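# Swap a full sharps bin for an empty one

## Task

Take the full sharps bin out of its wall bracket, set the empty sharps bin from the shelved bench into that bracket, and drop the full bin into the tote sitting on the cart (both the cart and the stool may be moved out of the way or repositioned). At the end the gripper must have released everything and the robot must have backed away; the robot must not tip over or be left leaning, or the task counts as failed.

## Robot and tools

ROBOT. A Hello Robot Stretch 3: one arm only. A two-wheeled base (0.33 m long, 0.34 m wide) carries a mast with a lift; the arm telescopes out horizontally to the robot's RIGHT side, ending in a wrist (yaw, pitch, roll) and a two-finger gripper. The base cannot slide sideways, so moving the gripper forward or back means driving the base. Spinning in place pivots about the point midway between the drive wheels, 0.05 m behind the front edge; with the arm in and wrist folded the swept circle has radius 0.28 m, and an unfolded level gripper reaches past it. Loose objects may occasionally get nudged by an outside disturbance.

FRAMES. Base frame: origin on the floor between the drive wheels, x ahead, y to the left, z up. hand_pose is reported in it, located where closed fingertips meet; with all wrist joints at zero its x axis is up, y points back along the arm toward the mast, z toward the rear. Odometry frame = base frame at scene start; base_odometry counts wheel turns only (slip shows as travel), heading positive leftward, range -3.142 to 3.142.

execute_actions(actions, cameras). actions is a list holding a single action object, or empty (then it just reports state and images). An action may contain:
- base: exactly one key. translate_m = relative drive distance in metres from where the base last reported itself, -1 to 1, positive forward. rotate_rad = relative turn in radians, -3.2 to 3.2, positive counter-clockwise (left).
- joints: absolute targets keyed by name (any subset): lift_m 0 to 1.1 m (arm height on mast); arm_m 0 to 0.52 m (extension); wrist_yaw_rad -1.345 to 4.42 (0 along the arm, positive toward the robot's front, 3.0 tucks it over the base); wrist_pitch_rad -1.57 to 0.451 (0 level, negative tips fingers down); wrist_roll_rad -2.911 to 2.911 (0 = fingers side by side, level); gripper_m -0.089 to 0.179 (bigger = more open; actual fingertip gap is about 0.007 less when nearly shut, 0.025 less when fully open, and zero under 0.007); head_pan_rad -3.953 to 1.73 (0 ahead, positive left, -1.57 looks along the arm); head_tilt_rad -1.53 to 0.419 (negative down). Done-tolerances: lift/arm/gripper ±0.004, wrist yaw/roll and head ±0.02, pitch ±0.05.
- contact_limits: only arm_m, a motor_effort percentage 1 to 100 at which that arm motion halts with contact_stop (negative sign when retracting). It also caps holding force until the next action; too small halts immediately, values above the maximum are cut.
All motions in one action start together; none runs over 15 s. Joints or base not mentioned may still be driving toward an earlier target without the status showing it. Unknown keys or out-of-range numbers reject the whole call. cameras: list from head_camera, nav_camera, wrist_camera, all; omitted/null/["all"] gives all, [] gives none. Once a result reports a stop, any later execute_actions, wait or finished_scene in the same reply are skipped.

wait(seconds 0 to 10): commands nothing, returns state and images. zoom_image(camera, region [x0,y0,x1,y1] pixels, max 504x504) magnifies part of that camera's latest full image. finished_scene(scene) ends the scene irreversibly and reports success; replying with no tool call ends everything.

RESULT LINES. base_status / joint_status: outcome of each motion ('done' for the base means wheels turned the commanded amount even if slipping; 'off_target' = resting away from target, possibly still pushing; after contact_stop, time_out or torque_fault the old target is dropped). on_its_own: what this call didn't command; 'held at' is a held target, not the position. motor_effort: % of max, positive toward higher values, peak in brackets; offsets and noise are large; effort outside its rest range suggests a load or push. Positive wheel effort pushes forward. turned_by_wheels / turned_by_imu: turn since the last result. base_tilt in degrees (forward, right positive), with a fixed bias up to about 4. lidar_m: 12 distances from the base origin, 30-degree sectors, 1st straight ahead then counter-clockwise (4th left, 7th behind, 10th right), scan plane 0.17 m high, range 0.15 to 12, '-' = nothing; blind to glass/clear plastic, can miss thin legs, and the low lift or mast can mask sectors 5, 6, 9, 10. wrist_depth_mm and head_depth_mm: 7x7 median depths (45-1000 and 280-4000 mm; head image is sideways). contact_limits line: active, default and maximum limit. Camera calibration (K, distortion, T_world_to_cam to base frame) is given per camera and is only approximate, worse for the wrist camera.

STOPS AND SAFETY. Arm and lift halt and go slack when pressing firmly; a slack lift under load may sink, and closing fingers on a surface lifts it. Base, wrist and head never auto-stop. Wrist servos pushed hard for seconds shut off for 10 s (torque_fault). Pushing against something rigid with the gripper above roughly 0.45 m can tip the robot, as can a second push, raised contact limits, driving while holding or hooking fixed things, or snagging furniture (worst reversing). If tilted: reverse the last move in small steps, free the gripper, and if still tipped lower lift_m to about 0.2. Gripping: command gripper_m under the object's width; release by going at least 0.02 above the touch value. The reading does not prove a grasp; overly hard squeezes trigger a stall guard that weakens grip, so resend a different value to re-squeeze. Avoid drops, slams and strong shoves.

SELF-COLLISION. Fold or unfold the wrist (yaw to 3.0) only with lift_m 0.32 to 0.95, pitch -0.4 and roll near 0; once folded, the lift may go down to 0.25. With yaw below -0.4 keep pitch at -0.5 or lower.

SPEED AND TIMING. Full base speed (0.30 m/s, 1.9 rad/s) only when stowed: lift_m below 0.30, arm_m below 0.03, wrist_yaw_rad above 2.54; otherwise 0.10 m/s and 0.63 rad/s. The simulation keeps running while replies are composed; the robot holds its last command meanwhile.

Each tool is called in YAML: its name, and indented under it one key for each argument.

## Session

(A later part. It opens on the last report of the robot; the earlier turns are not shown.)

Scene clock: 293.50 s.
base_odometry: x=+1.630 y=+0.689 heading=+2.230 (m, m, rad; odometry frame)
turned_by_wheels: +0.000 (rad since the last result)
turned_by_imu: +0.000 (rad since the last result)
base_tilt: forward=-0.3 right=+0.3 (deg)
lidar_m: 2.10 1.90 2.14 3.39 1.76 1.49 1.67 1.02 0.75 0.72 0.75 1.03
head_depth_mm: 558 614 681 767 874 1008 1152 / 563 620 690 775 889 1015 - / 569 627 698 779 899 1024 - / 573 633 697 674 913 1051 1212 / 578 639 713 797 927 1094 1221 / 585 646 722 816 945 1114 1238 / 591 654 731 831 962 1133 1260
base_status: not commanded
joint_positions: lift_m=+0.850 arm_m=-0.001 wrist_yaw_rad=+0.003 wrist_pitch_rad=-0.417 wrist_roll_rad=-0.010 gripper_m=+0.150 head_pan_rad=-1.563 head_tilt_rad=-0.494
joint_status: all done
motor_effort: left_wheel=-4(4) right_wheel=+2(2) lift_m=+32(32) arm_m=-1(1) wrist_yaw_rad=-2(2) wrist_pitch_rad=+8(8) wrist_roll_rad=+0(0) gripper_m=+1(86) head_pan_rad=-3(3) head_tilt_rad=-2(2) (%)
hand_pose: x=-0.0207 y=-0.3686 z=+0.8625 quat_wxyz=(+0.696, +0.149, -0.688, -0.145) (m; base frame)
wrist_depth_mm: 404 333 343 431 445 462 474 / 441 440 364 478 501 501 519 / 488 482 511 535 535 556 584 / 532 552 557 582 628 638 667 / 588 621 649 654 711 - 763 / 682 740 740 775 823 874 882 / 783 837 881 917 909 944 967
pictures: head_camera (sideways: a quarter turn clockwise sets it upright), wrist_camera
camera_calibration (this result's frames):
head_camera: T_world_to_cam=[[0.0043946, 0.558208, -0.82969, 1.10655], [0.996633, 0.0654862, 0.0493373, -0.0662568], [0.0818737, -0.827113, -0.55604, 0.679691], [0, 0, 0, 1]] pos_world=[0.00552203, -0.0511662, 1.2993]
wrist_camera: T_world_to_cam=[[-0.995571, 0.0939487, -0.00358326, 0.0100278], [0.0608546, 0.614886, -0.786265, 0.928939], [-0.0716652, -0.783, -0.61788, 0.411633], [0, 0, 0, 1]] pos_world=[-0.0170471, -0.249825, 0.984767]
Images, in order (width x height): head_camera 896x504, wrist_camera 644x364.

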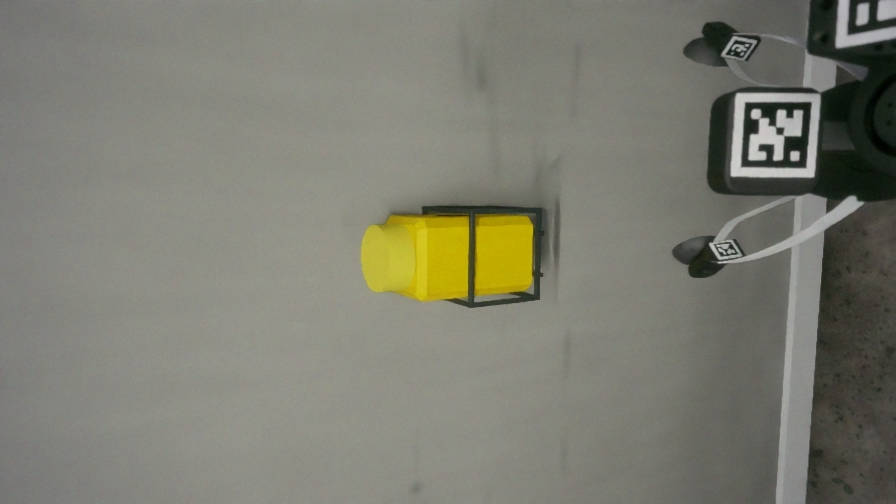

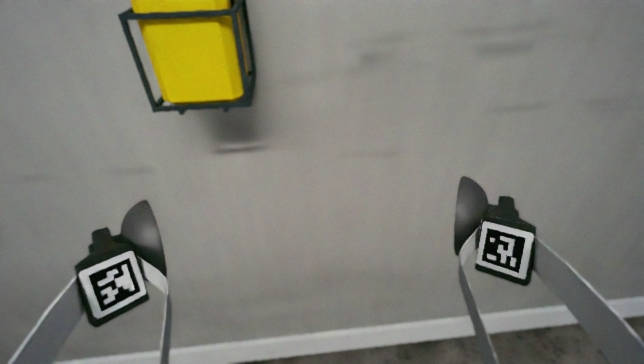

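execute_actions:
  actions:
    - {"base": {"translate_m": 0.09}, "joints": {"wrist_pitch_rad": 0.0, "lift_m": 0.87, "gripper_m": 0.179, "head_tilt_rad": -0.4}}
  cameras: ["head_camera", "wrist_camera"]

Scene clock: 328.47 s.
base_odometry: x=+1.575 y=+0.760 heading=+2.229 (m, m, rad; odometry frame)
turned_by_wheels: +0.000 (rad since the last result)
turned_by_imu: +0.000 (rad since the last result)
base_tilt: forward=-0.2 right=+0.3 (deg)
lidar_m: 2.01 1.84 2.00 3.30 2.50 1.57 1.77 1.02 0.75 0.72 0.75 1.03
head_depth_mm: 560 608 663 730 812 928 1033 / 567 615 672 734 825 910 - / 572 619 680 664 705 927 - / 576 626 685 759 839 975 1114 / 583 633 695 769 863 979 1132 / 589 640 704 780 872 993 1155 / 595 648 712 790 886 1009 1177
base_status: done
joint_positions: lift_m=+0.870 arm_m=-0.001 wrist_yaw_rad=+0.003 wrist_pitch_rad=-0.021 wrist_roll_rad=-0.010 gripper_m=+0.179 head_pan_rad=-1.563 head_tilt_rad=-0.409
joint_status: all done
motor_effort: left_wheel=-4(5) right_wheel=+2(5) lift_m=+32(34) arm_m=-1(0) wrist_yaw_rad=-2(2) wrist_pitch_rad=+10(9) wrist_roll_rad=+0(0) gripper_m=+1(89) head_pan_rad=-3(4) head_tilt_rad=+4(12) (%)
hand_pose: x=-0.0207 y=-0.3998 z=+0.9789 quat_wxyz=(+0.711, +0.009, -0.703, -0.007) (m; base frame)
wrist_depth_mm: 406 420 428 435 447 458 463 / 432 430 444 449 465 478 481 / 438 442 448 458 482 494 523 / 460 468 468 385 495 517 534 / 472 480 505 404 526 537 553 / - 508 516 528 543 582 575 / 527 532 555 552 571 592 608
pictures: head_camera (sideways: a quarter turn clockwise sets it upright), wrist_camera
camera_calibration (this result's frames):
head_camera: T_world_to_cam=[[0.00496088, 0.485406, -0.874275, 1.16469], [0.996602, 0.0694829, 0.0442325, -0.0596159], [0.0822178, -0.871524, -0.483412, 0.585192], [0, 0, 0, 1]] pos_world=[0.0055222, -0.0511958, 1.30378]
wrist_camera: T_world_to_cam=[[-0.995529, 0.0851699, -0.0408532, 0.046418], [0.0620576, 0.263635, -0.962624, 1.07193], [-0.0712162, -0.960855, -0.267742, 0.0453084], [0, 0, 0, 1]] pos_world=[-0.0170842, -0.243017, 1.04589]
Images, in order (width x height): head_camera 896x504, wrist_camera 644x364.

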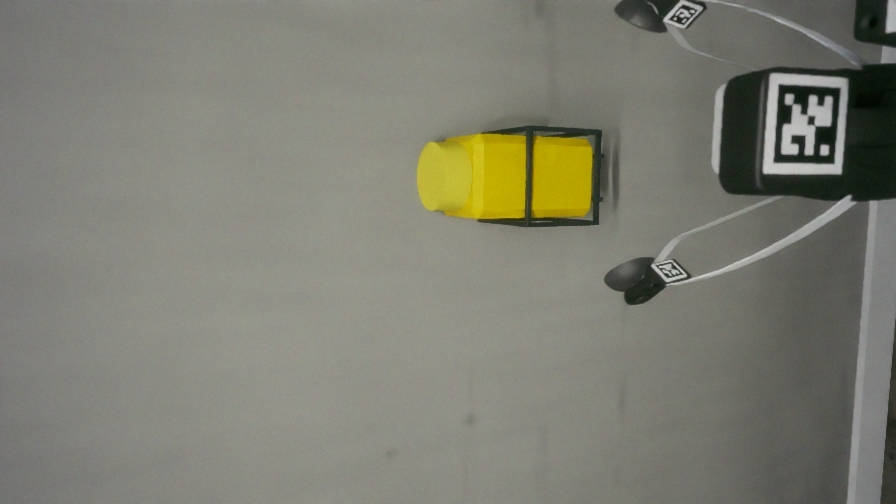

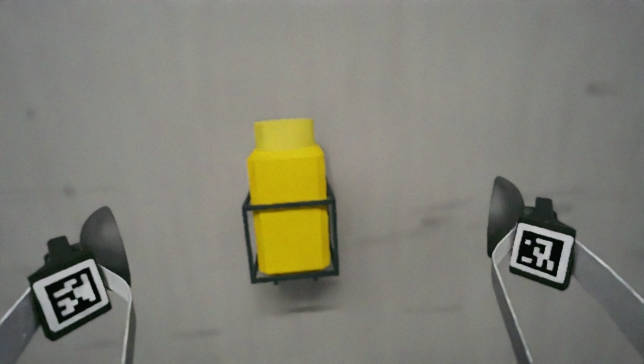

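execute_actions:
  actions:
    - {"base": {"translate_m": 0.018}, "joints": {"lift_m": 0.852, "arm_m": 0.12}, "contact_limits": {"arm_m": 15}}
  cameras: ["head_camera", "wrist_camera"]

Scene clock: 374.77 s.
base_odometry: x=+1.564 y=+0.774 heading=+2.229 (m, m, rad; odometry frame)
turned_by_wheels: +0.000 (rad since the last result)
turned_by_imu: +0.000 (rad since the last result)
base_tilt: forward=-0.4 right=+0.4 (deg)
lidar_m: 1.98 1.82 1.98 3.31 2.53 1.59 1.78 1.02 0.75 0.72 0.75 1.03
head_depth_mm: 561 608 663 731 809 - - / 566 613 671 721 797 - - / 571 620 679 680 692 973 1121 / 576 627 686 760 853 964 1114 / 582 631 695 771 862 980 1130 / 589 642 703 779 873 994 1154 / 593 648 711 788 885 1008 1177
base_status: done
joint_positions: lift_m=+0.852 arm_m=+0.120 wrist_yaw_rad=+0.002 wrist_pitch_rad=-0.020 wrist_roll_rad=-0.010 gripper_m=+0.179 head_pan_rad=-1.563 head_tilt_rad=-0.409
joint_status: all done
motor_effort: left_wheel=-4(6) right_wheel=+2(6) lift_m=+18(30) arm_m=+3(0) wrist_yaw_rad=-1(2) wrist_pitch_rad=+9(10) wrist_roll_rad=+0(0) gripper_m=+1(1) head_pan_rad=-4(3) head_tilt_rad=+4(5) (%)
contact_limits: arm_m 15 (drawing in: default 28, maximum 46; extending or still: default 37, maximum 62)
hand_pose: x=-0.0209 y=-0.5204 z=+0.9619 quat_wxyz=(+0.711, +0.008, -0.703, -0.006) (m; base frame)
wrist_depth_mm: 305 311 321 329 338 343 349 / 318 321 327 340 347 354 363 / 326 334 340 265 362 375 384 / 345 349 354 259 378 388 398 / 346 367 363 271 394 403 418 / - 381 385 282 413 425 438 / 389 391 404 424 435 443 460
pictures: head_camera (sideways: a quarter turn clockwise sets it upright), wrist_camera
camera_calibration (this result's frames):
head_camera: T_world_to_cam=[[0.00497458, 0.485153, -0.874415, 1.16487], [0.996604, 0.0694715, 0.0442147, -0.0595927], [0.0821978, -0.871665, -0.48316, 0.584865], [0, 0, 0, 1]] pos_world=[0.00552096, -0.0511952, 1.3038]
wrist_camera: T_world_to_cam=[[-0.995463, 0.0858832, -0.0409532, 0.0562719], [0.0622612, 0.262497, -0.962922, 1.08707], [-0.0719487, -0.961103, -0.266653, -0.0763635], [0, 0, 0, 1]] pos_world=[-0.0171598, -0.363577, 1.0287]
Images, in order (width x height): head_camera 896x504, wrist_camera 644x364.

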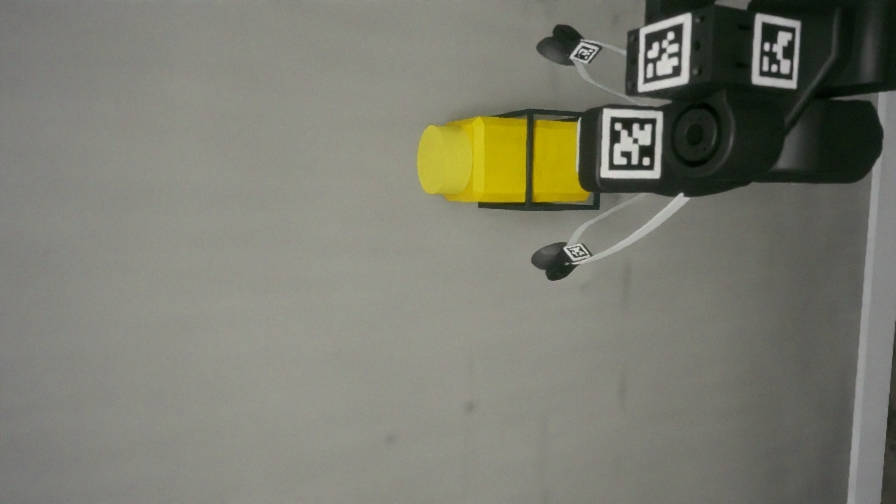

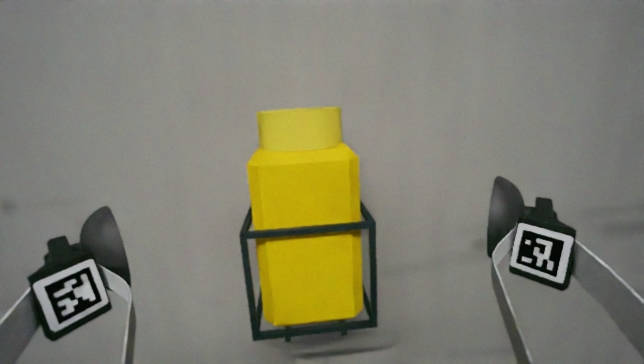

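execute_actions:
  actions:
    - {"joints": {"lift_m": 0.84, "arm_m": 0.26}, "contact_limits": {"arm_m": 15}}
  cameras: ["head_camera", "wrist_camera"]

Scene clock: 396.80 s.
base_odometry: x=+1.564 y=+0.774 heading=+2.229 (m, m, rad; odometry frame)
turned_by_wheels: +0.000 (rad since the last result)
turned_by_imu: +0.000 (rad since the last result)
base_tilt: forward=-0.3 right=+0.3 (deg)
lidar_m: 1.99 1.82 1.98 3.31 2.53 1.59 1.78 1.02 0.75 0.72 0.75 1.03
head_depth_mm: 561 610 663 729 - 939 1052 / 565 615 671 720 - 952 1070 / 572 620 679 712 715 961 1088 / 576 627 686 752 850 964 1109 / 583 635 694 769 862 978 1131 / 588 641 702 778 872 992 1155 / 593 648 712 790 885 1012 1182
base_status: not commanded
joint_positions: lift_m=+0.840 arm_m=+0.260 wrist_yaw_rad=+0.002 wrist_pitch_rad=-0.020 wrist_roll_rad=-0.010 gripper_m=+0.179 head_pan_rad=-1.563 head_tilt_rad=-0.409
joint_status: all done
motor_effort: left_wheel=-4(4) right_wheel=+2(2) lift_m=+17(18) arm_m=+2(5) wrist_yaw_rad=-1(1) wrist_pitch_rad=+9(10) wrist_roll_rad=+0(0) gripper_m=+1(1) head_pan_rad=-3(4) head_tilt_rad=+4(4) (%)
contact_limits: arm_m 15 (drawing in: default 28, maximum 46; extending or still: default 37, maximum 62)
hand_pose: x=-0.0209 y=-0.6604 z=+0.9500 quat_wxyz=(+0.711, +0.008, -0.703, -0.006) (m; base frame)
wrist_depth_mm: 187 190 193 199 202 208 213 / 193 196 201 203 211 217 221 / 199 203 134 122 219 225 231 / 208 211 126 121 136 234 241 / 216 220 117 118 124 243 254 / - 232 123 124 130 258 267 / 238 238 126 127 131 269 277
pictures: head_camera (sideways: a quarter turn clockwise sets it upright), wrist_camera
camera_calibration (this result's frames):
head_camera: T_world_to_cam=[[0.0049854, 0.485077, -0.874457, 1.16493], [0.996605, 0.0694543, 0.0442094, -0.0595858], [0.0821798, -0.871709, -0.483084, 0.584767], [0, 0, 0, 1]] pos_world=[0.00551988, -0.051195, 1.3038]
wrist_camera: T_world_to_cam=[[-0.995446, 0.0860768, -0.0409703, 0.0679001], [0.0623148, 0.262297, -0.962973, 1.11224], [-0.0721433, -0.96114, -0.266466, -0.21432], [0, 0, 0, 1]] pos_world=[-0.0171798, -0.503573, 1.01673]
Images, in order (width x height): head_camera 896x504, wrist_camera 644x364.

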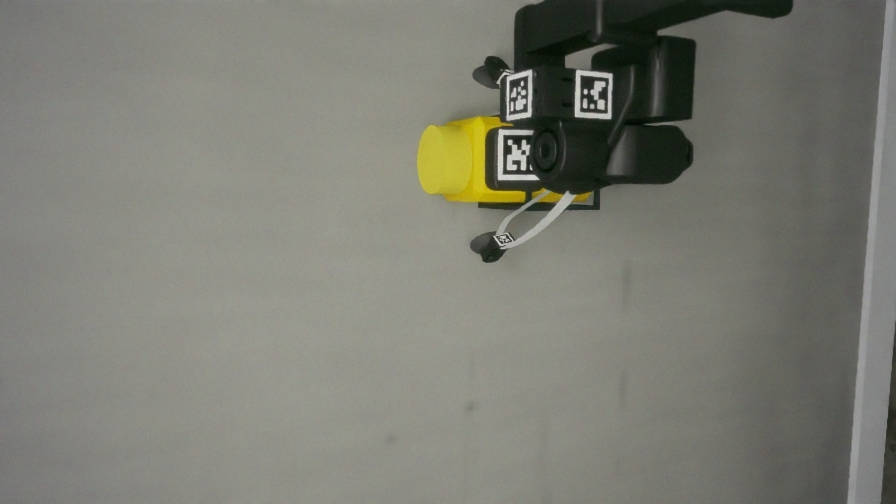

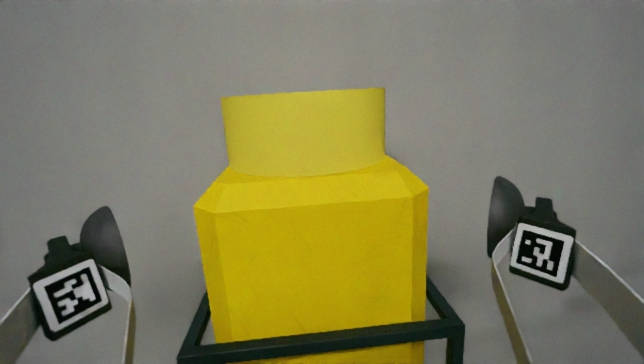

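zoom_image:
  camera: "wrist_camera"
  region: [380, 150, 644, 364]

zoom_image:
  camera: "head_camera"
  region: [400, 30, 720, 290]

Region (380, 150, 644, 364) of wrist_camera's 644x364 image, scaled by 1.909; it fills the top 409 rows of this view, and the rest is white.

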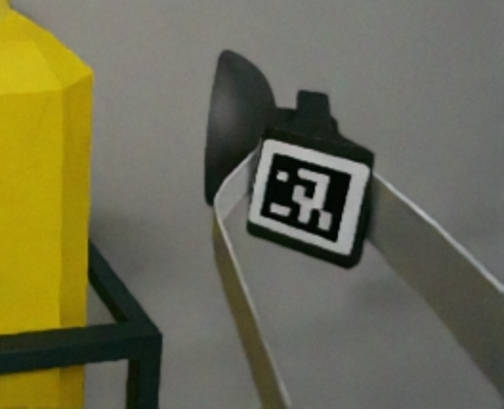

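Region (400, 30, 720, 290) of head_camera's 896x504 image, scaled by 1.575, with more detail than that image has; it fills the top 410 rows of this view, and the rest is white.

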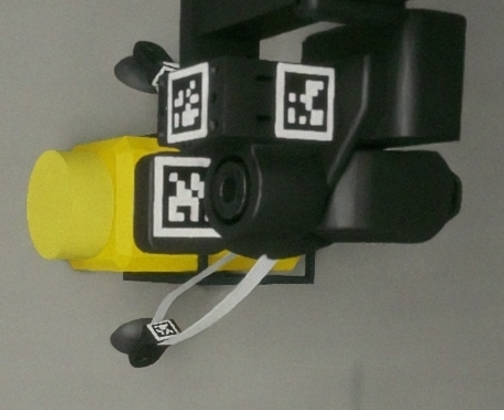

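execute_actions:
  actions:
    - {"joints": {"lift_m": 0.848}}
  cameras: []

execute_actions:
  actions:
    - {"joints": {"gripper_m": 0.05}}
  cameras: ["head_camera", "wrist_camera"]

Scene clock: 426.00 s.
base_odometry: x=+1.564 y=+0.774 heading=+2.229 (m, m, rad; odometry frame)
turned_by_wheels: +0.000 (rad since the last result)
turned_by_imu: +0.000 (rad since the last result)
base_tilt: forward=-0.3 right=+0.4 (deg)
lidar_m: 1.99 1.82 1.98 3.33 2.52 1.59 1.78 1.02 0.75 0.72 0.75 1.03
head_depth_mm: 560 606 664 730 - 939 1055 / 565 614 671 722 - 949 1069 / 570 620 678 716 714 959 1090 / 576 626 684 756 850 960 1113 / 583 634 694 768 859 977 1129 / 588 642 703 780 873 991 1154 / 594 649 712 789 885 1014 1177
base_status: not commanded
joint_positions: lift_m=+0.848 arm_m=+0.260 wrist_yaw_rad=+0.002 wrist_pitch_rad=-0.020 wrist_roll_rad=-0.010 gripper_m=+0.179 head_pan_rad=-1.563 head_tilt_rad=-0.409
joint_status: all done
motor_effort: left_wheel=-4(4) right_wheel=+2(2) lift_m=+32(34) arm_m=+2(2) wrist_yaw_rad=-1(1) wrist_pitch_rad=+9(9) wrist_roll_rad=+0(0) gripper_m=+1(1) head_pan_rad=-3(4) head_tilt_rad=+4(4) (%)
hand_pose: x=-0.0209 y=-0.6604 z=+0.9573 quat_wxyz=(+0.711, +0.008, -0.703, -0.006) (m; base frame)
wrist_depth_mm: 187 189 193 197 202 210 213 / 193 195 201 207 211 216 222 / 201 203 204 123 220 224 233 / 206 211 136 124 225 232 240 / 213 223 119 120 123 247 253 / - 230 123 124 129 260 267 / 236 239 128 129 131 271 282
pictures: none
No camera images: the call's "cameras" was empty. Leave "cameras" out to get every camera's image.

Scene clock: 427.77 s.
base_odometry: x=+1.564 y=+0.774 heading=+2.229 (m, m, rad; odometry frame)
turned_by_wheels: +0.000 (rad since the last result)
turned_by_imu: +0.000 (rad since the last result)
base_tilt: forward=-0.3 right=+0.3 (deg)
lidar_m: 1.98 1.82 1.98 3.33 2.52 1.59 1.78 1.02 0.75 0.72 0.75 1.03
head_depth_mm: 560 607 663 731 - 937 1051 / 566 615 671 719 - 955 1072 / 571 619 679 699 710 960 1091 / 576 627 687 760 850 964 1109 / 582 633 694 767 863 978 1130 / 588 640 701 781 873 995 1151 / 595 647 709 789 884 1013 1177
base_status: not commanded
joint_positions: lift_m=+0.848 arm_m=+0.260 wrist_yaw_rad=+0.000 wrist_pitch_rad=-0.020 wrist_roll_rad=-0.010 gripper_m=+0.051 head_pan_rad=-1.563 head_tilt_rad=-0.409
joint_status: all done
motor_effort: left_wheel=-4(4) right_wheel=+2(3) lift_m=+32(32) arm_m=+3(3) wrist_yaw_rad=+0(1) wrist_pitch_rad=+9(9) wrist_roll_rad=+0(0) gripper_m=-26(99) head_pan_rad=-4(4) head_tilt_rad=+4(4) (%)
hand_pose: x=-0.0213 y=-0.6605 z=+0.9573 quat_wxyz=(+0.711, +0.007, -0.703, -0.007) (m; base frame)
wrist_depth_mm: 186 189 193 199 203 208 213 / 193 197 201 206 210 215 222 / 199 203 204 123 218 225 231 / 207 212 135 125 224 235 244 / 217 219 118 120 122 246 252 / 224 227 122 125 129 259 266 / 232 240 128 129 132 274 280
pictures: head_camera (sideways: a quarter turn clockwise sets it upright), wrist_camera
camera_calibration (this result's frames):
head_camera: T_world_to_cam=[[0.00498534, 0.485077, -0.874457, 1.16493], [0.996605, 0.0694544, 0.0442094, -0.0595858], [0.0821799, -0.871709, -0.483084, 0.584767], [0, 0, 0, 1]] pos_world=[0.00551989, -0.051195, 1.3038]
wrist_camera: T_world_to_cam=[[-0.995309, 0.0876395, -0.0409723, 0.0688376], [0.0627259, 0.262166, -0.962982, 1.11923], [-0.0736537, -0.961035, -0.266434, -0.212415], [0, 0, 0, 1]] pos_world=[-0.0173351, -0.503596, 1.02402]
Images, in order (width x height): head_camera 896x504, wrist_camera 644x364.

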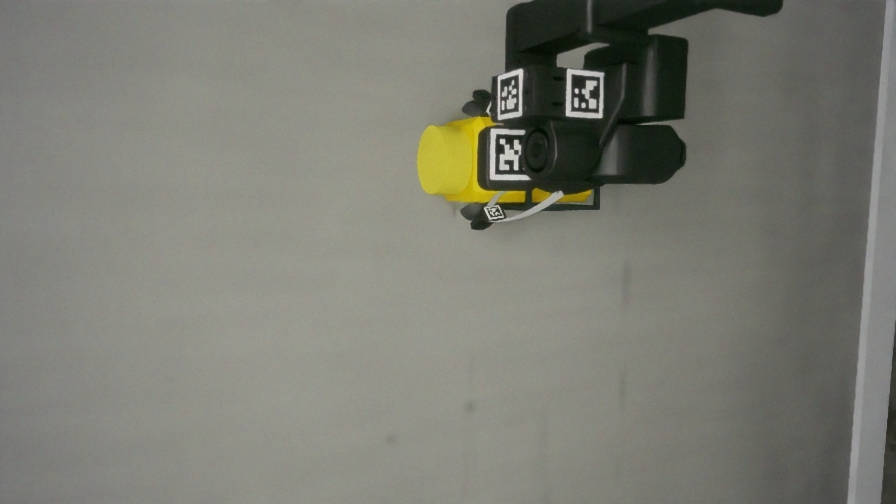

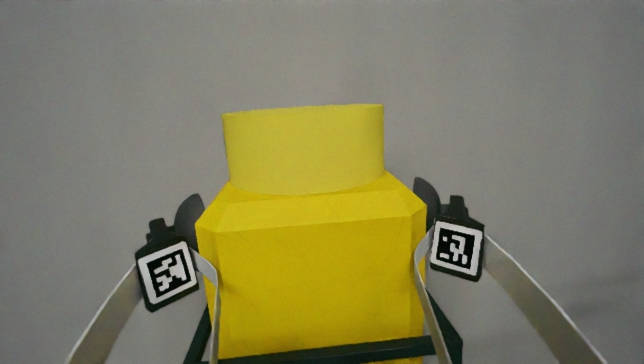

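execute_actions:
  actions:
    - {"joints": {"lift_m": 0.885}}
  cameras: ["head_camera", "wrist_camera"]

Scene clock: 434.70 s.
base_odometry: x=+1.564 y=+0.774 heading=+2.229 (m, m, rad; odometry frame)
turned_by_wheels: +0.000 (rad since the last result)
turned_by_imu: +0.001 (rad since the last result)
base_tilt: forward=-0.3 right=+0.4 (deg)
lidar_m: 1.99 1.82 1.98 3.32 2.53 1.58 1.78 1.02 0.75 0.72 0.75 1.03
head_depth_mm: 560 607 663 715 - 918 1052 / 566 612 671 710 - 931 1069 / 570 620 679 661 714 948 1088 / 578 628 688 758 845 965 1113 / 580 633 693 769 860 977 1128 / 588 642 702 778 875 997 1154 / 594 646 712 790 887 1008 1179
base_status: not commanded
joint_positions: lift_m=+0.884 arm_m=+0.260 wrist_yaw_rad=+0.000 wrist_pitch_rad=-0.057 wrist_roll_rad=-0.010 gripper_m=+0.061 head_pan_rad=-1.563 head_tilt_rad=-0.409
joint_status: all done
on_its_own: gripper_m is held at +0.060, not at your +0.050, by its stall guard, which is not easing now
motor_effort: left_wheel=-3(4) right_wheel=+2(2) lift_m=+35(35) arm_m=+1(3) wrist_yaw_rad=+0(0) wrist_pitch_rad=+27(28) wrist_roll_rad=+0(0) gripper_m=-20(21) head_pan_rad=-4(4) head_tilt_rad=+3(4) (%)
hand_pose: x=-0.0213 y=-0.6593 z=+0.9846 quat_wxyz=(+0.710, +0.021, -0.703, -0.020) (m; base frame)
wrist_depth_mm: 183 187 190 195 201 205 211 / 191 194 198 206 210 215 222 / 199 202 174 121 220 226 231 / 208 209 137 124 225 236 244 / 217 220 118 120 122 251 258 / 227 230 122 125 130 265 274 / 236 248 130 131 138 279 287
pictures: head_camera (sideways: a quarter turn clockwise sets it upright), wrist_camera
camera_calibration (this result's frames):
head_camera: T_world_to_cam=[[0.00498537, 0.485066, -0.874464, 1.16494], [0.996605, 0.0694551, 0.0442085, -0.0595847], [0.08218, -0.871715, -0.483072, 0.584751], [0, 0, 0, 1]] pos_world=[0.00551989, -0.051195, 1.30381]
wrist_camera: T_world_to_cam=[[-0.99531, 0.0890984, -0.0376837, 0.0675842], [0.0627116, 0.297641, -0.952616, 1.1585], [-0.0736603, -0.950511, -0.301832, -0.162243], [0, 0, 0, 1]] pos_world=[-0.0173349, -0.505051, 1.05718]
Images, in order (width x height): head_camera 896x504, wrist_camera 644x364.

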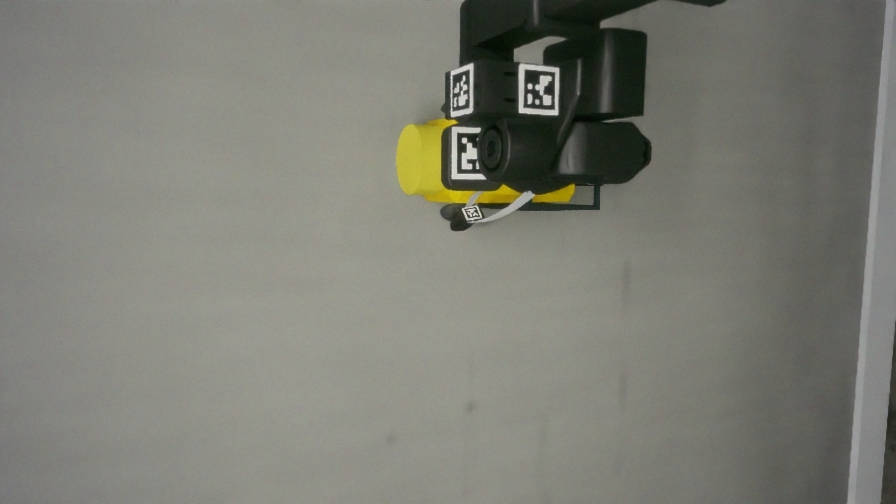

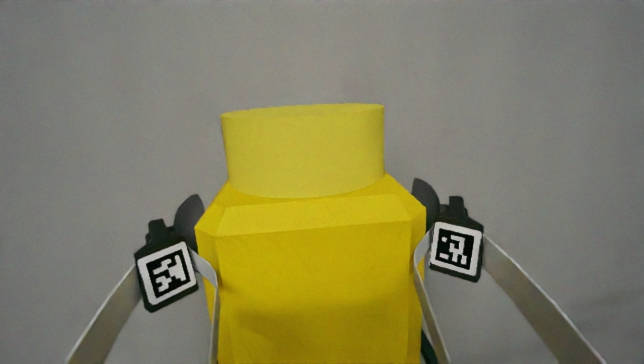

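execute_actions:
  actions:
    - {"joints": {"lift_m": 1.0}}
  cameras: ["head_camera", "wrist_camera"]

Scene clock: 450.63 s.
base_odometry: x=+1.564 y=+0.774 heading=+2.229 (m, m, rad; odometry frame)
turned_by_wheels: +0.000 (rad since the last result)
turned_by_imu: +0.000 (rad since the last result)
base_tilt: forward=-0.3 right=+0.4 (deg)
lidar_m: 1.98 1.82 1.98 3.33 2.52 1.59 1.78 1.02 0.75 0.72 0.75 1.03
head_depth_mm: 561 607 644 - 813 921 1057 / 566 614 - - 826 932 1067 / 569 618 657 731 820 949 1089 / 577 628 685 758 851 961 1105 / 581 635 695 768 860 979 1129 / 588 641 703 779 872 995 1150 / 595 646 712 787 887 1012 1173
base_status: not commanded
joint_positions: lift_m=+1.000 arm_m=+0.260 wrist_yaw_rad=+0.001 wrist_pitch_rad=-0.058 wrist_roll_rad=-0.010 gripper_m=+0.061 head_pan_rad=-1.563 head_tilt_rad=-0.409
joint_status: all done
on_its_own: gripper_m is held at +0.060, not at your +0.050, by its stall guard, which is not easing now
motor_effort: left_wheel=-3(3) right_wheel=+2(1) lift_m=+35(36) arm_m=+1(1) wrist_yaw_rad=+0(0) wrist_pitch_rad=+27(27) wrist_roll_rad=+0(0) gripper_m=-21(20) head_pan_rad=-3(3) head_tilt_rad=+4(4) (%)
hand_pose: x=-0.0213 y=-0.6593 z=+1.0993 quat_wxyz=(+0.710, +0.021, -0.703, -0.021) (m; base frame)
wrist_depth_mm: 183 187 192 196 200 206 210 / 191 195 199 204 208 214 221 / 199 202 204 132 218 224 233 / 208 212 147 131 225 235 245 / 217 219 121 122 124 249 259 / 228 231 122 123 127 264 273 / 240 247 124 126 128 280 288
pictures: head_camera (sideways: a quarter turn clockwise sets it upright), wrist_camera
camera_calibration (this result's frames):
head_camera: T_world_to_cam=[[0.00498537, 0.485066, -0.874464, 1.16494], [0.996605, 0.0694551, 0.0442085, -0.0595847], [0.08218, -0.871715, -0.483073, 0.584752], [0, 0, 0, 1]] pos_world=[0.00551989, -0.051195, 1.30381]
wrist_camera: T_world_to_cam=[[-0.99531, 0.0891529, -0.0375464, 0.0717842], [0.062709, 0.299089, -0.952163, 1.26813], [-0.0736583, -0.950051, -0.303277, -0.125697], [0, 0, 0, 1]] pos_world=[-0.0173345, -0.505103, 1.17204]
Images, in order (width x height): head_camera 896x504, wrist_camera 644x364.

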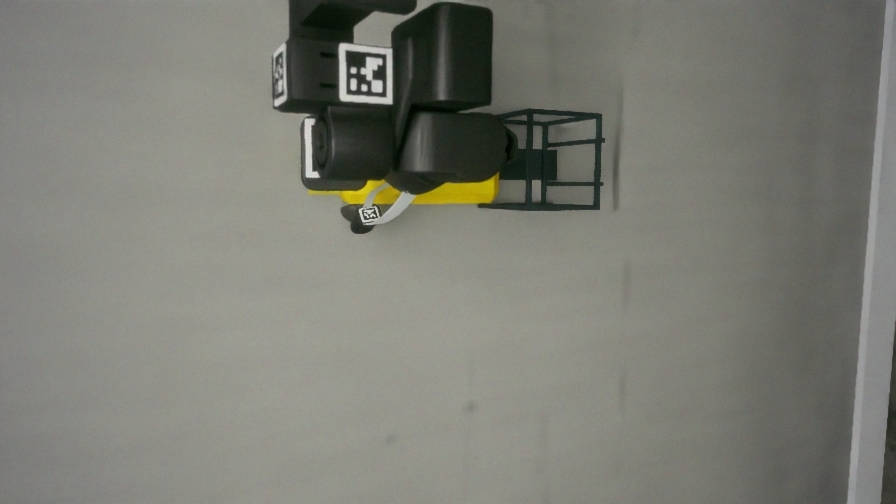

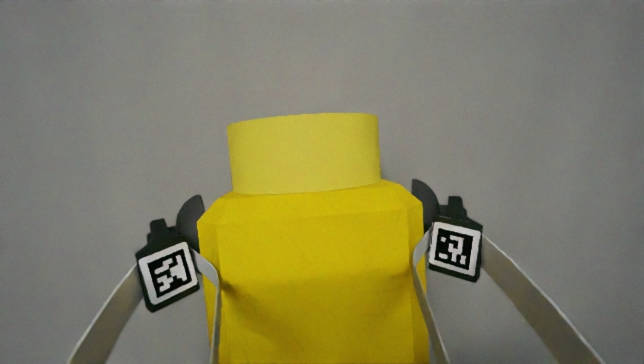

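zoom_image:
  camera: "head_camera"
  region: [280, 60, 640, 260]

Region (280, 60, 640, 260) of head_camera's 896x504 image, scaled by 1.400, with more detail than that image has.

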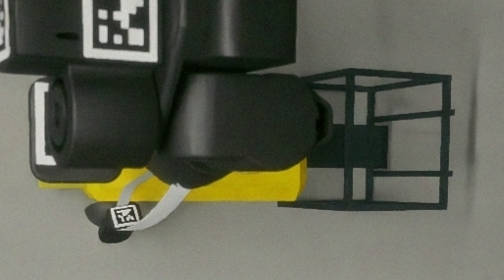

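execute_actions:
  actions:
    - {"joints": {"arm_m": 0.0, "lift_m": 1.02}}
  cameras: ["wrist_camera"]

execute_actions:
  actions:
    - {"base": {"rotate_rad": -0.754}, "joints": {"head_pan_rad": -2.6, "head_tilt_rad": -0.5}}
  cameras: ["head_camera", "nav_camera", "wrist_camera"]

Scene clock: 520.80 s.
base_odometry: x=+1.564 y=+0.774 heading=+2.229 (m, m, rad; odometry frame)
turned_by_wheels: +0.000 (rad since the last result)
turned_by_imu: +0.001 (rad since the last result)
base_tilt: forward=-0.3 right=+0.3 (deg)
lidar_m: 1.99 1.82 1.98 3.32 2.53 1.59 1.78 1.03 0.75 0.72 0.75 1.03
head_depth_mm: 561 607 664 712 - - - / 567 614 665 351 - - - / 572 620 672 363 - 975 1093 / 577 627 687 749 855 965 1113 / 582 634 695 770 860 980 1129 / 589 640 702 780 876 991 1156 / 595 647 711 790 889 1008 1172
base_status: not commanded
joint_positions: lift_m=+1.020 arm_m=+0.000 wrist_yaw_rad=+0.001 wrist_pitch_rad=-0.059 wrist_roll_rad=-0.010 gripper_m=+0.061 head_pan_rad=-1.563 head_tilt_rad=-0.408
joint_status: all done
on_its_own: gripper_m is held at +0.060, not at your +0.050, by its stall guard, which is not easing now
motor_effort: left_wheel=-3(3) right_wheel=+2(2) lift_m=+35(35) arm_m=-5(9) wrist_yaw_rad=+0(0) wrist_pitch_rad=+27(27) wrist_roll_rad=+0(0) gripper_m=-20(20) head_pan_rad=-4(4) head_tilt_rad=+4(4) (%)
hand_pose: x=-0.0213 y=-0.3996 z=+1.1191 quat_wxyz=(+0.710, +0.021, -0.703, -0.021) (m; base frame)
wrist_depth_mm: 400 411 424 431 439 449 453 / 419 426 441 455 464 470 492 / 443 442 450 132 480 496 505 / 454 467 147 131 500 522 536 / 482 483 120 122 124 548 565 / 512 508 122 123 127 588 606 / 529 542 124 125 128 618 636
pictures: wrist_camera
camera_calibration (this result's frames):
wrist_camera: T_world_to_cam=[[-0.99531, 0.0891775, -0.0374897, 0.0493266], [0.0627091, 0.299692, -0.951973, 1.2094], [-0.0736592, -0.949859, -0.303879, 0.127755], [0, 0, 0, 1]] pos_world=[-0.0173346, -0.245496, 1.19198]
Images, in order (width x height): wrist_camera 644x364.

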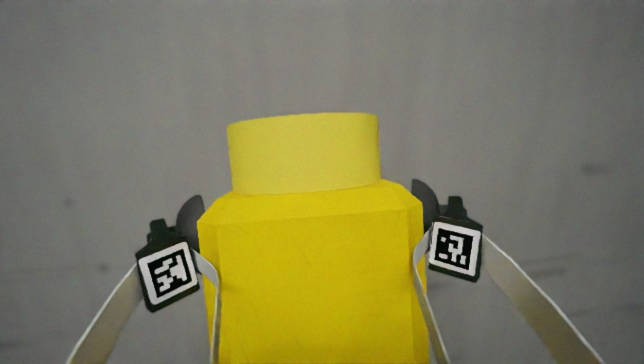

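Scene clock: 522.93 s.
base_odometry: x=+1.564 y=+0.774 heading=+1.475 (m, m, rad; odometry frame)
turned_by_wheels: -0.754 (rad since the last result)
turned_by_imu: -0.749 (rad since the last result)
base_tilt: forward=-0.3 right=+0.4 (deg)
lidar_m: 0.85 1.54 1.99 1.82 2.96 3.36 1.59 1.72 1.38 0.82 0.72 0.72
head_depth_mm: 1549 1722 1873 2043 - - - / 1535 1693 1885 2077 - - 1139 / 1513 1676 1860 - - - 1208 / 1496 1648 1819 - - - 1238 / 1480 1634 1769 - - - 1216 / 1463 1604 1734 - - - - / 1449 1587 1711 - - - -
base_status: done
joint_positions: lift_m=+1.020 arm_m=+0.000 wrist_yaw_rad=+0.001 wrist_pitch_rad=-0.059 wrist_roll_rad=-0.010 gripper_m=+0.061 head_pan_rad=-2.593 head_tilt_rad=-0.494
joint_status: all done
on_its_own: gripper_m is held at +0.060, not at your +0.050, by its stall guard, which is not easing now
motor_effort: left_wheel=+3(9) right_wheel=-2(6) lift_m=+34(35) arm_m=-4(4) wrist_yaw_rad=+0(0) wrist_pitch_rad=+27(28) wrist_roll_rad=+0(0) gripper_m=-20(20) head_pan_rad=-4(48) head_tilt_rad=-3(14) (%)
hand_pose: x=-0.0213 y=-0.3996 z=+1.1191 quat_wxyz=(+0.710, +0.021, -0.703, -0.021) (m; base frame)
wrist_depth_mm: 412 487 598 754 - - - / 417 490 600 774 - - - / 424 506 567 132 - - - / 440 516 148 131 - - - / 446 511 121 122 124 - - / 453 506 122 123 126 - - / 460 572 124 125 129 - -
pictures: head_camera (sideways: a quarter turn clockwise sets it upright), nav_camera (sideways: a quarter turn counterclockwise sets it upright), wrist_camera
camera_calibration (this result's frames):
head_camera: T_world_to_cam=[[0.480486, 0.283422, -0.829943, 1.10398], [0.569263, -0.820675, 0.0493111, -0.0636157], [-0.667138, -0.496149, -0.555664, 0.683771], [0, 0, 0, 1]] pos_world=[-0.0380627, -0.0258473, 1.29932]
nav_camera: T_world_to_cam=[[-0.401008, -0.317765, 0.859196, -1.07829], [-0.512955, 0.854973, 0.0767943, -0.0473472], [-0.758992, -0.409934, -0.505851, 0.615752], [0, 0, 0, 1]] pos_world=[0.0106596, -0.0497457, 1.24158]
wrist_camera: T_world_to_cam=[[-0.99531, 0.0891775, -0.0374888, 0.0493254], [0.0627083, 0.299692, -0.951973, 1.2094], [-0.0736594, -0.949859, -0.303879, 0.127757], [0, 0, 0, 1]] pos_world=[-0.0173345, -0.245494, 1.19198]
Images, in order (width x height): head_camera 896x504, nav_camera 672x504, wrist_camera 644x364.

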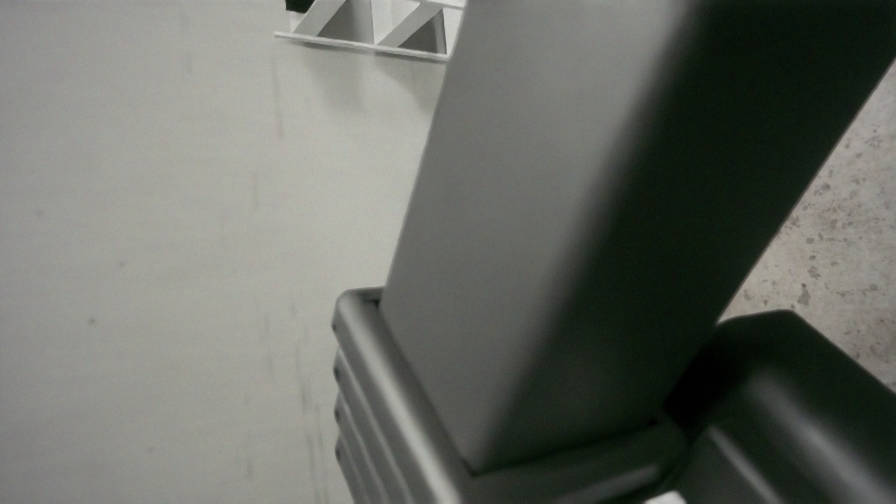

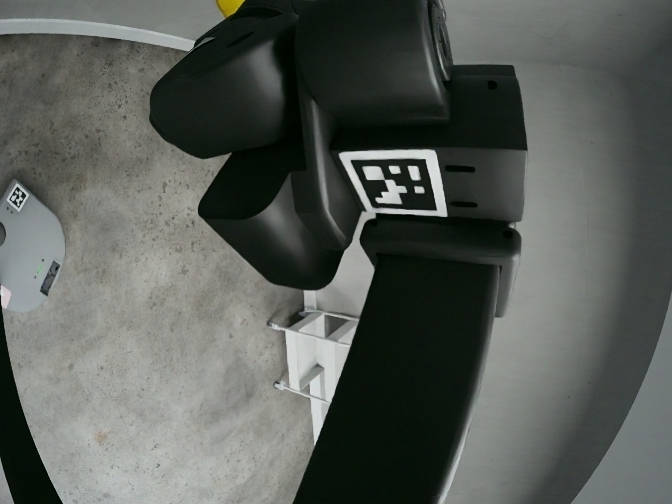

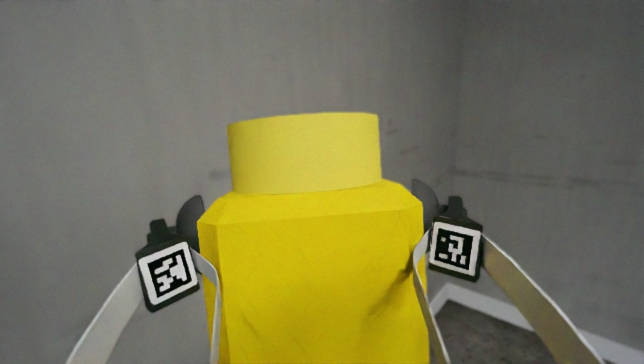

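execute_actions:
  actions:
    - {"base": {"translate_m": -1.0}, "joints": {"head_pan_rad": -3.3, "head_tilt_rad": -0.6}}
  cameras: ["head_camera", "nav_camera"]

Scene clock: 546.33 s.
base_odometry: x=+1.469 y=-0.221 heading=+1.476 (m, m, rad; odometry frame)
turned_by_wheels: +0.000 (rad since the last result)
turned_by_imu: +0.005 (rad since the last result)
base_tilt: forward=-0.2 right=+0.3 (deg)
lidar_m: 1.66 2.72 2.19 2.52 2.60 1.98 0.73 0.65 1.05 1.24 1.41 1.41
head_depth_mm: 1855 2079 - - - - 1155 / 1642 1795 - - - - 1153 / 1440 1565 - - - - 1161 / 1288 1377 - - - - 1159 / 1163 1267 1391 - - - 1162 / 1054 1152 1250 - - - 1143 / 973 1050 1136 - - - 1162
base_status: done
joint_positions: lift_m=+1.020 arm_m=+0.000 wrist_yaw_rad=+0.001 wrist_pitch_rad=-0.059 wrist_roll_rad=-0.010 gripper_m=+0.061 head_pan_rad=-3.293 head_tilt_rad=-0.593
joint_status: all done
on_its_own: gripper_m is held at +0.060, not at your +0.050, by its stall guard, which is not easing now
motor_effort: left_wheel=+3(4) right_wheel=-2(6) lift_m=+35(35) arm_m=-4(4) wrist_yaw_rad=+0(0) wrist_pitch_rad=+27(27) wrist_roll_rad=+0(0) gripper_m=-20(20) head_pan_rad=-3(45) head_tilt_rad=-3(13) (%)
hand_pose: x=-0.0213 y=-0.3996 z=+1.1191 quat_wxyz=(+0.710, +0.021, -0.703, -0.021) (m; base frame)
wrist_depth_mm: 889 - - - 846 717 627 / 915 - - - 858 734 645 / 956 - - 132 918 743 678 / 933 - 147 131 873 789 676 / 971 - 120 123 124 805 701 / - - 122 124 126 891 709 / - - 124 125 129 914 744
pictures: head_camera (sideways: a quarter turn clockwise sets it upright), nav_camera (sideways: a quarter turn counterclockwise sets it upright)
camera_calibration (this result's frames):
head_camera: T_world_to_cam=[[0.62824, -0.104591, -0.770958, 1.02618], [-0.0982249, -0.993656, 0.0547615, -0.0666332], [-0.771795, 0.0413239, -0.634528, 0.787005], [0, 0, 0, 1]] pos_world=[-0.0438281, 0.00859703, 1.29417]
nav_camera: T_world_to_cam=[[-0.592654, 0.0275997, 0.804984, -1.00644], [0.15079, 0.985545, 0.0772255, -0.0519475], [-0.791217, 0.167151, -0.588249, 0.723152], [0, 0, 0, 1]] pos_world=[-0.0164677, -0.0419017, 1.23957]
Images, in order (width x height): head_camera 896x504, nav_camera 672x504.

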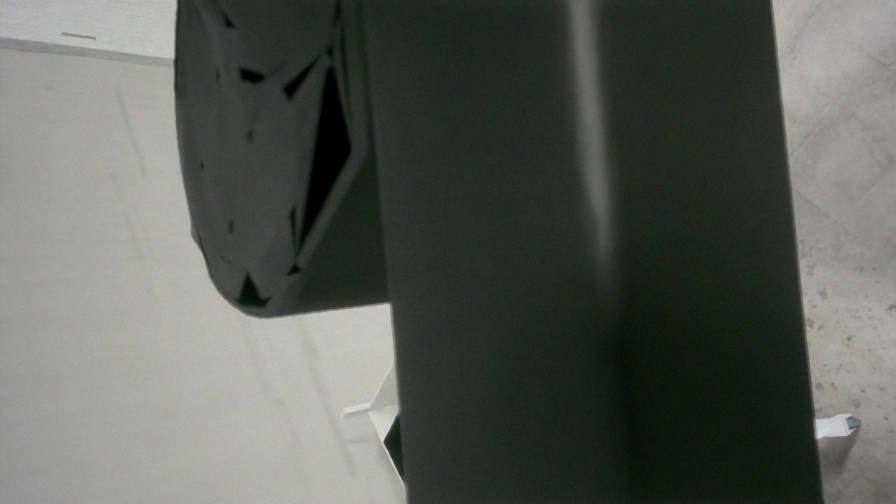

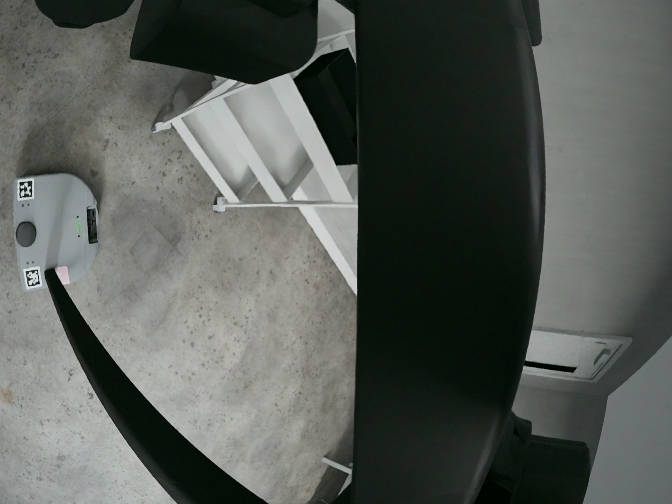

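execute_actions:
  actions:
    - {"base": {"translate_m": -0.33}, "joints": {"head_pan_rad": -1.9, "head_tilt_rad": -0.8}}
  cameras: []

execute_actions:
  actions:
    - {"base": {"rotate_rad": -0.825}}
  cameras: ["head_camera", "nav_camera", "wrist_camera"]

Scene clock: 581.43 s.
base_odometry: x=+1.438 y=-0.550 heading=+1.476 (m, m, rad; odometry frame)
turned_by_wheels: +0.000 (rad since the last result)
turned_by_imu: +0.002 (rad since the last result)
base_tilt: forward=-0.3 right=+0.3 (deg)
lidar_m: 1.93 2.96 2.38 2.80 3.13 1.53 0.45 0.40 0.40 0.96 1.63 1.63
head_depth_mm: 657 - - - - 900 1069 / - - - - - 1092 1118 / - - - - 1385 1254 1129 / 803 - - - - 1270 1113 / 844 - - - - 1268 1126 / 896 - - 1725 1485 1284 1133 / 990 1201 1631 1786 1501 1293 1135
base_status: done
joint_positions: lift_m=+1.020 arm_m=+0.000 wrist_yaw_rad=+0.001 wrist_pitch_rad=-0.059 wrist_roll_rad=-0.010 gripper_m=+0.061 head_pan_rad=-1.907 head_tilt_rad=-0.790
joint_status: all done
on_its_own: gripper_m is held at +0.060, not at your +0.050, by its stall guard, which is not easing now
motor_effort: left_wheel=+3(5) right_wheel=-2(5) lift_m=+35(35) arm_m=-4(4) wrist_yaw_rad=+0(0) wrist_pitch_rad=+27(28) wrist_roll_rad=+0(0) gripper_m=-21(21) head_pan_rad=+5(49) head_tilt_rad=-4(18) (%)
hand_pose: x=-0.0213 y=-0.3996 z=+1.1191 quat_wxyz=(+0.710, +0.021, -0.703, -0.021) (m; base frame)
wrist_depth_mm: - - 939 758 604 510 449 / - - - 794 640 539 461 / - - - 132 637 546 479 / - - 147 131 632 572 492 / - - 120 122 124 581 502 / - - 121 123 126 641 529 / - - 124 126 128 662 528
pictures: none
No camera images: the call's "cameras" was empty. Leave "cameras" out to get every camera's image.

Scene clock: 583.73 s.
base_odometry: x=+1.438 y=-0.550 heading=+0.651 (m, m, rad; odometry frame)
turned_by_wheels: -0.825 (rad since the last result)
turned_by_imu: -0.819 (rad since the last result)
base_tilt: forward=-0.3 right=+0.4 (deg)
lidar_m: 1.63 1.69 2.31 2.39 2.44 2.87 2.41 1.16 0.41 0.40 0.41 1.14
head_depth_mm: 734 - - - - 1231 1090 / - - - - - 1201 1117 / - - - - 953 1184 1124 / 681 - - - - 1136 1113 / 668 - - - - 1061 1116 / 644 - - 814 720 1254 1130 / 639 704 863 1027 1280 1294 1139
base_status: done
joint_positions: lift_m=+1.020 arm_m=+0.000 wrist_yaw_rad=+0.001 wrist_pitch_rad=-0.059 wrist_roll_rad=-0.010 gripper_m=+0.061 head_pan_rad=-1.907 head_tilt_rad=-0.790
joint_status: not commanded
on_its_own: gripper_m is held at +0.060, not at your +0.050, by its stall guard, which is not easing now
motor_effort: left_wheel=+3(9) right_wheel=-2(5) lift_m=+35(34) arm_m=-4(4) wrist_yaw_rad=+0(0) wrist_pitch_rad=+28(27) wrist_roll_rad=+0(0) gripper_m=-20(20) head_pan_rad=+4(4) head_tilt_rad=-4(4) (%)
hand_pose: x=-0.0213 y=-0.3996 z=+1.1191 quat_wxyz=(+0.710, +0.021, -0.703, -0.021) (m; base frame)
wrist_depth_mm: 470 485 502 510 533 543 556 / 499 505 522 529 544 575 574 / 507 521 535 132 570 585 610 / 547 558 148 131 593 620 658 / 564 569 120 122 124 651 675 / 588 591 122 124 127 688 707 / 616 639 124 125 129 709 760
pictures: head_camera (sideways: a quarter turn clockwise sets it upright), nav_camera (sideways: a quarter turn counterclockwise sets it upright), wrist_camera
camera_calibration (this result's frames):
head_camera: T_world_to_cam=[[0.264145, 0.729528, -0.630885, 0.845864], [0.954782, -0.290332, 0.0640293, -0.0851069], [-0.136455, -0.61927, -0.77323, 0.963522], [0, 0, 0, 1]] pos_world=[-0.0106949, -0.0451106, 1.28412]
nav_camera: T_world_to_cam=[[-0.184428, -0.71587, 0.673436, -0.837479], [-0.946036, 0.315063, 0.0758325, -0.0434235], [-0.266461, -0.623109, -0.735346, 0.911284], [0, 0, 0, 1]] pos_world=[0.0472867, -0.0180151, 1.23739]
wrist_camera: T_world_to_cam=[[-0.99531, 0.0891775, -0.0374877, 0.0493241], [0.0627072, 0.299692, -0.951973, 1.2094], [-0.0736598, -0.949859, -0.303879, 0.127758], [0, 0, 0, 1]] pos_world=[-0.0173345, -0.245494, 1.19198]
Images, in order (width x height): head_camera 896x504, nav_camera 672x504, wrist_camera 644x364.

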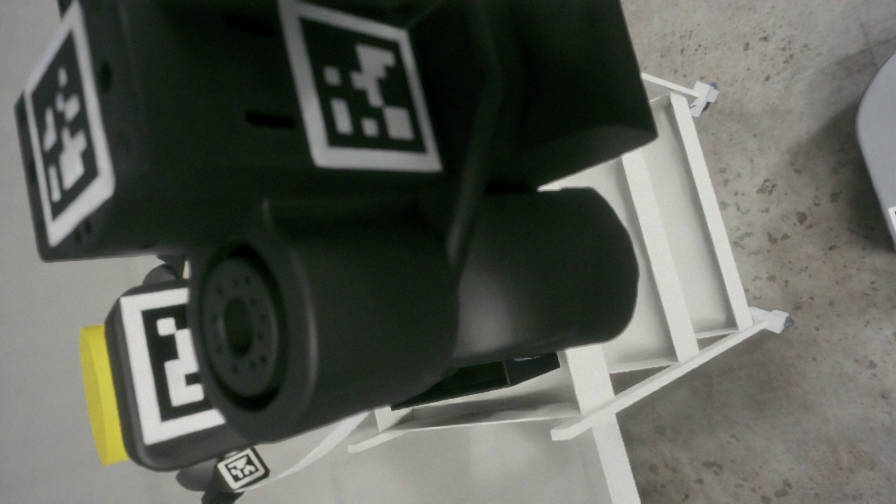

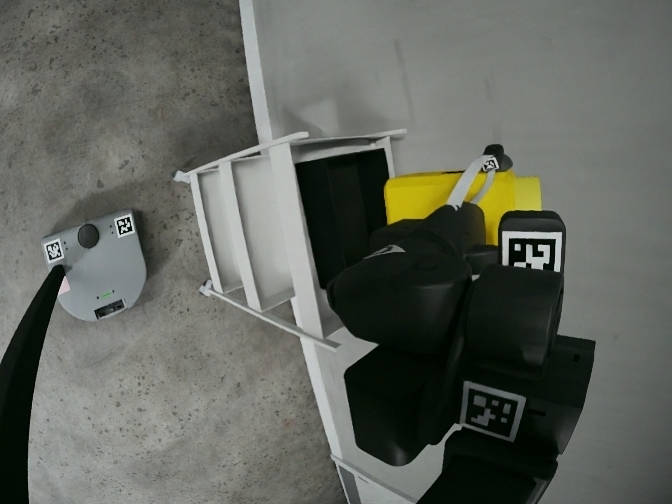

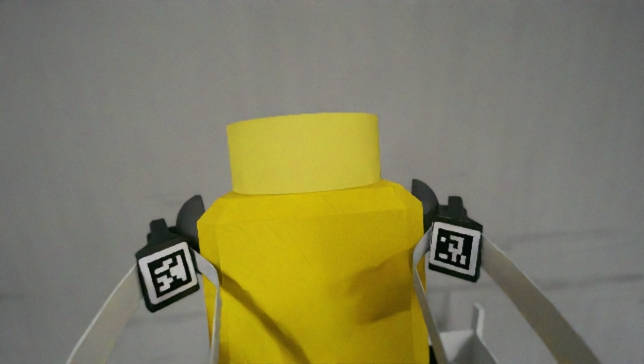

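zoom_image:
  camera: "nav_camera"
  region: [160, 100, 460, 360]

Region (160, 100, 460, 360) of nav_camera's 672x504 image, scaled by 1.680, with more detail than that image has; it fills the top 437 rows of this view, and the rest is white.

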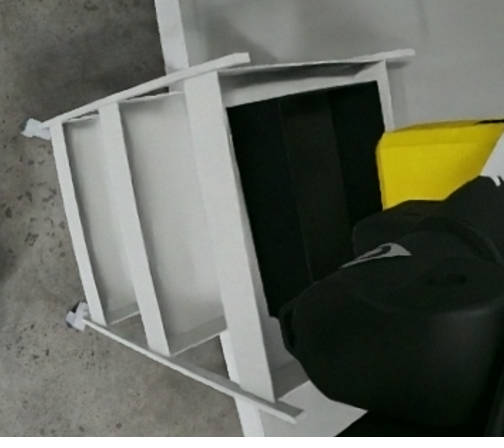

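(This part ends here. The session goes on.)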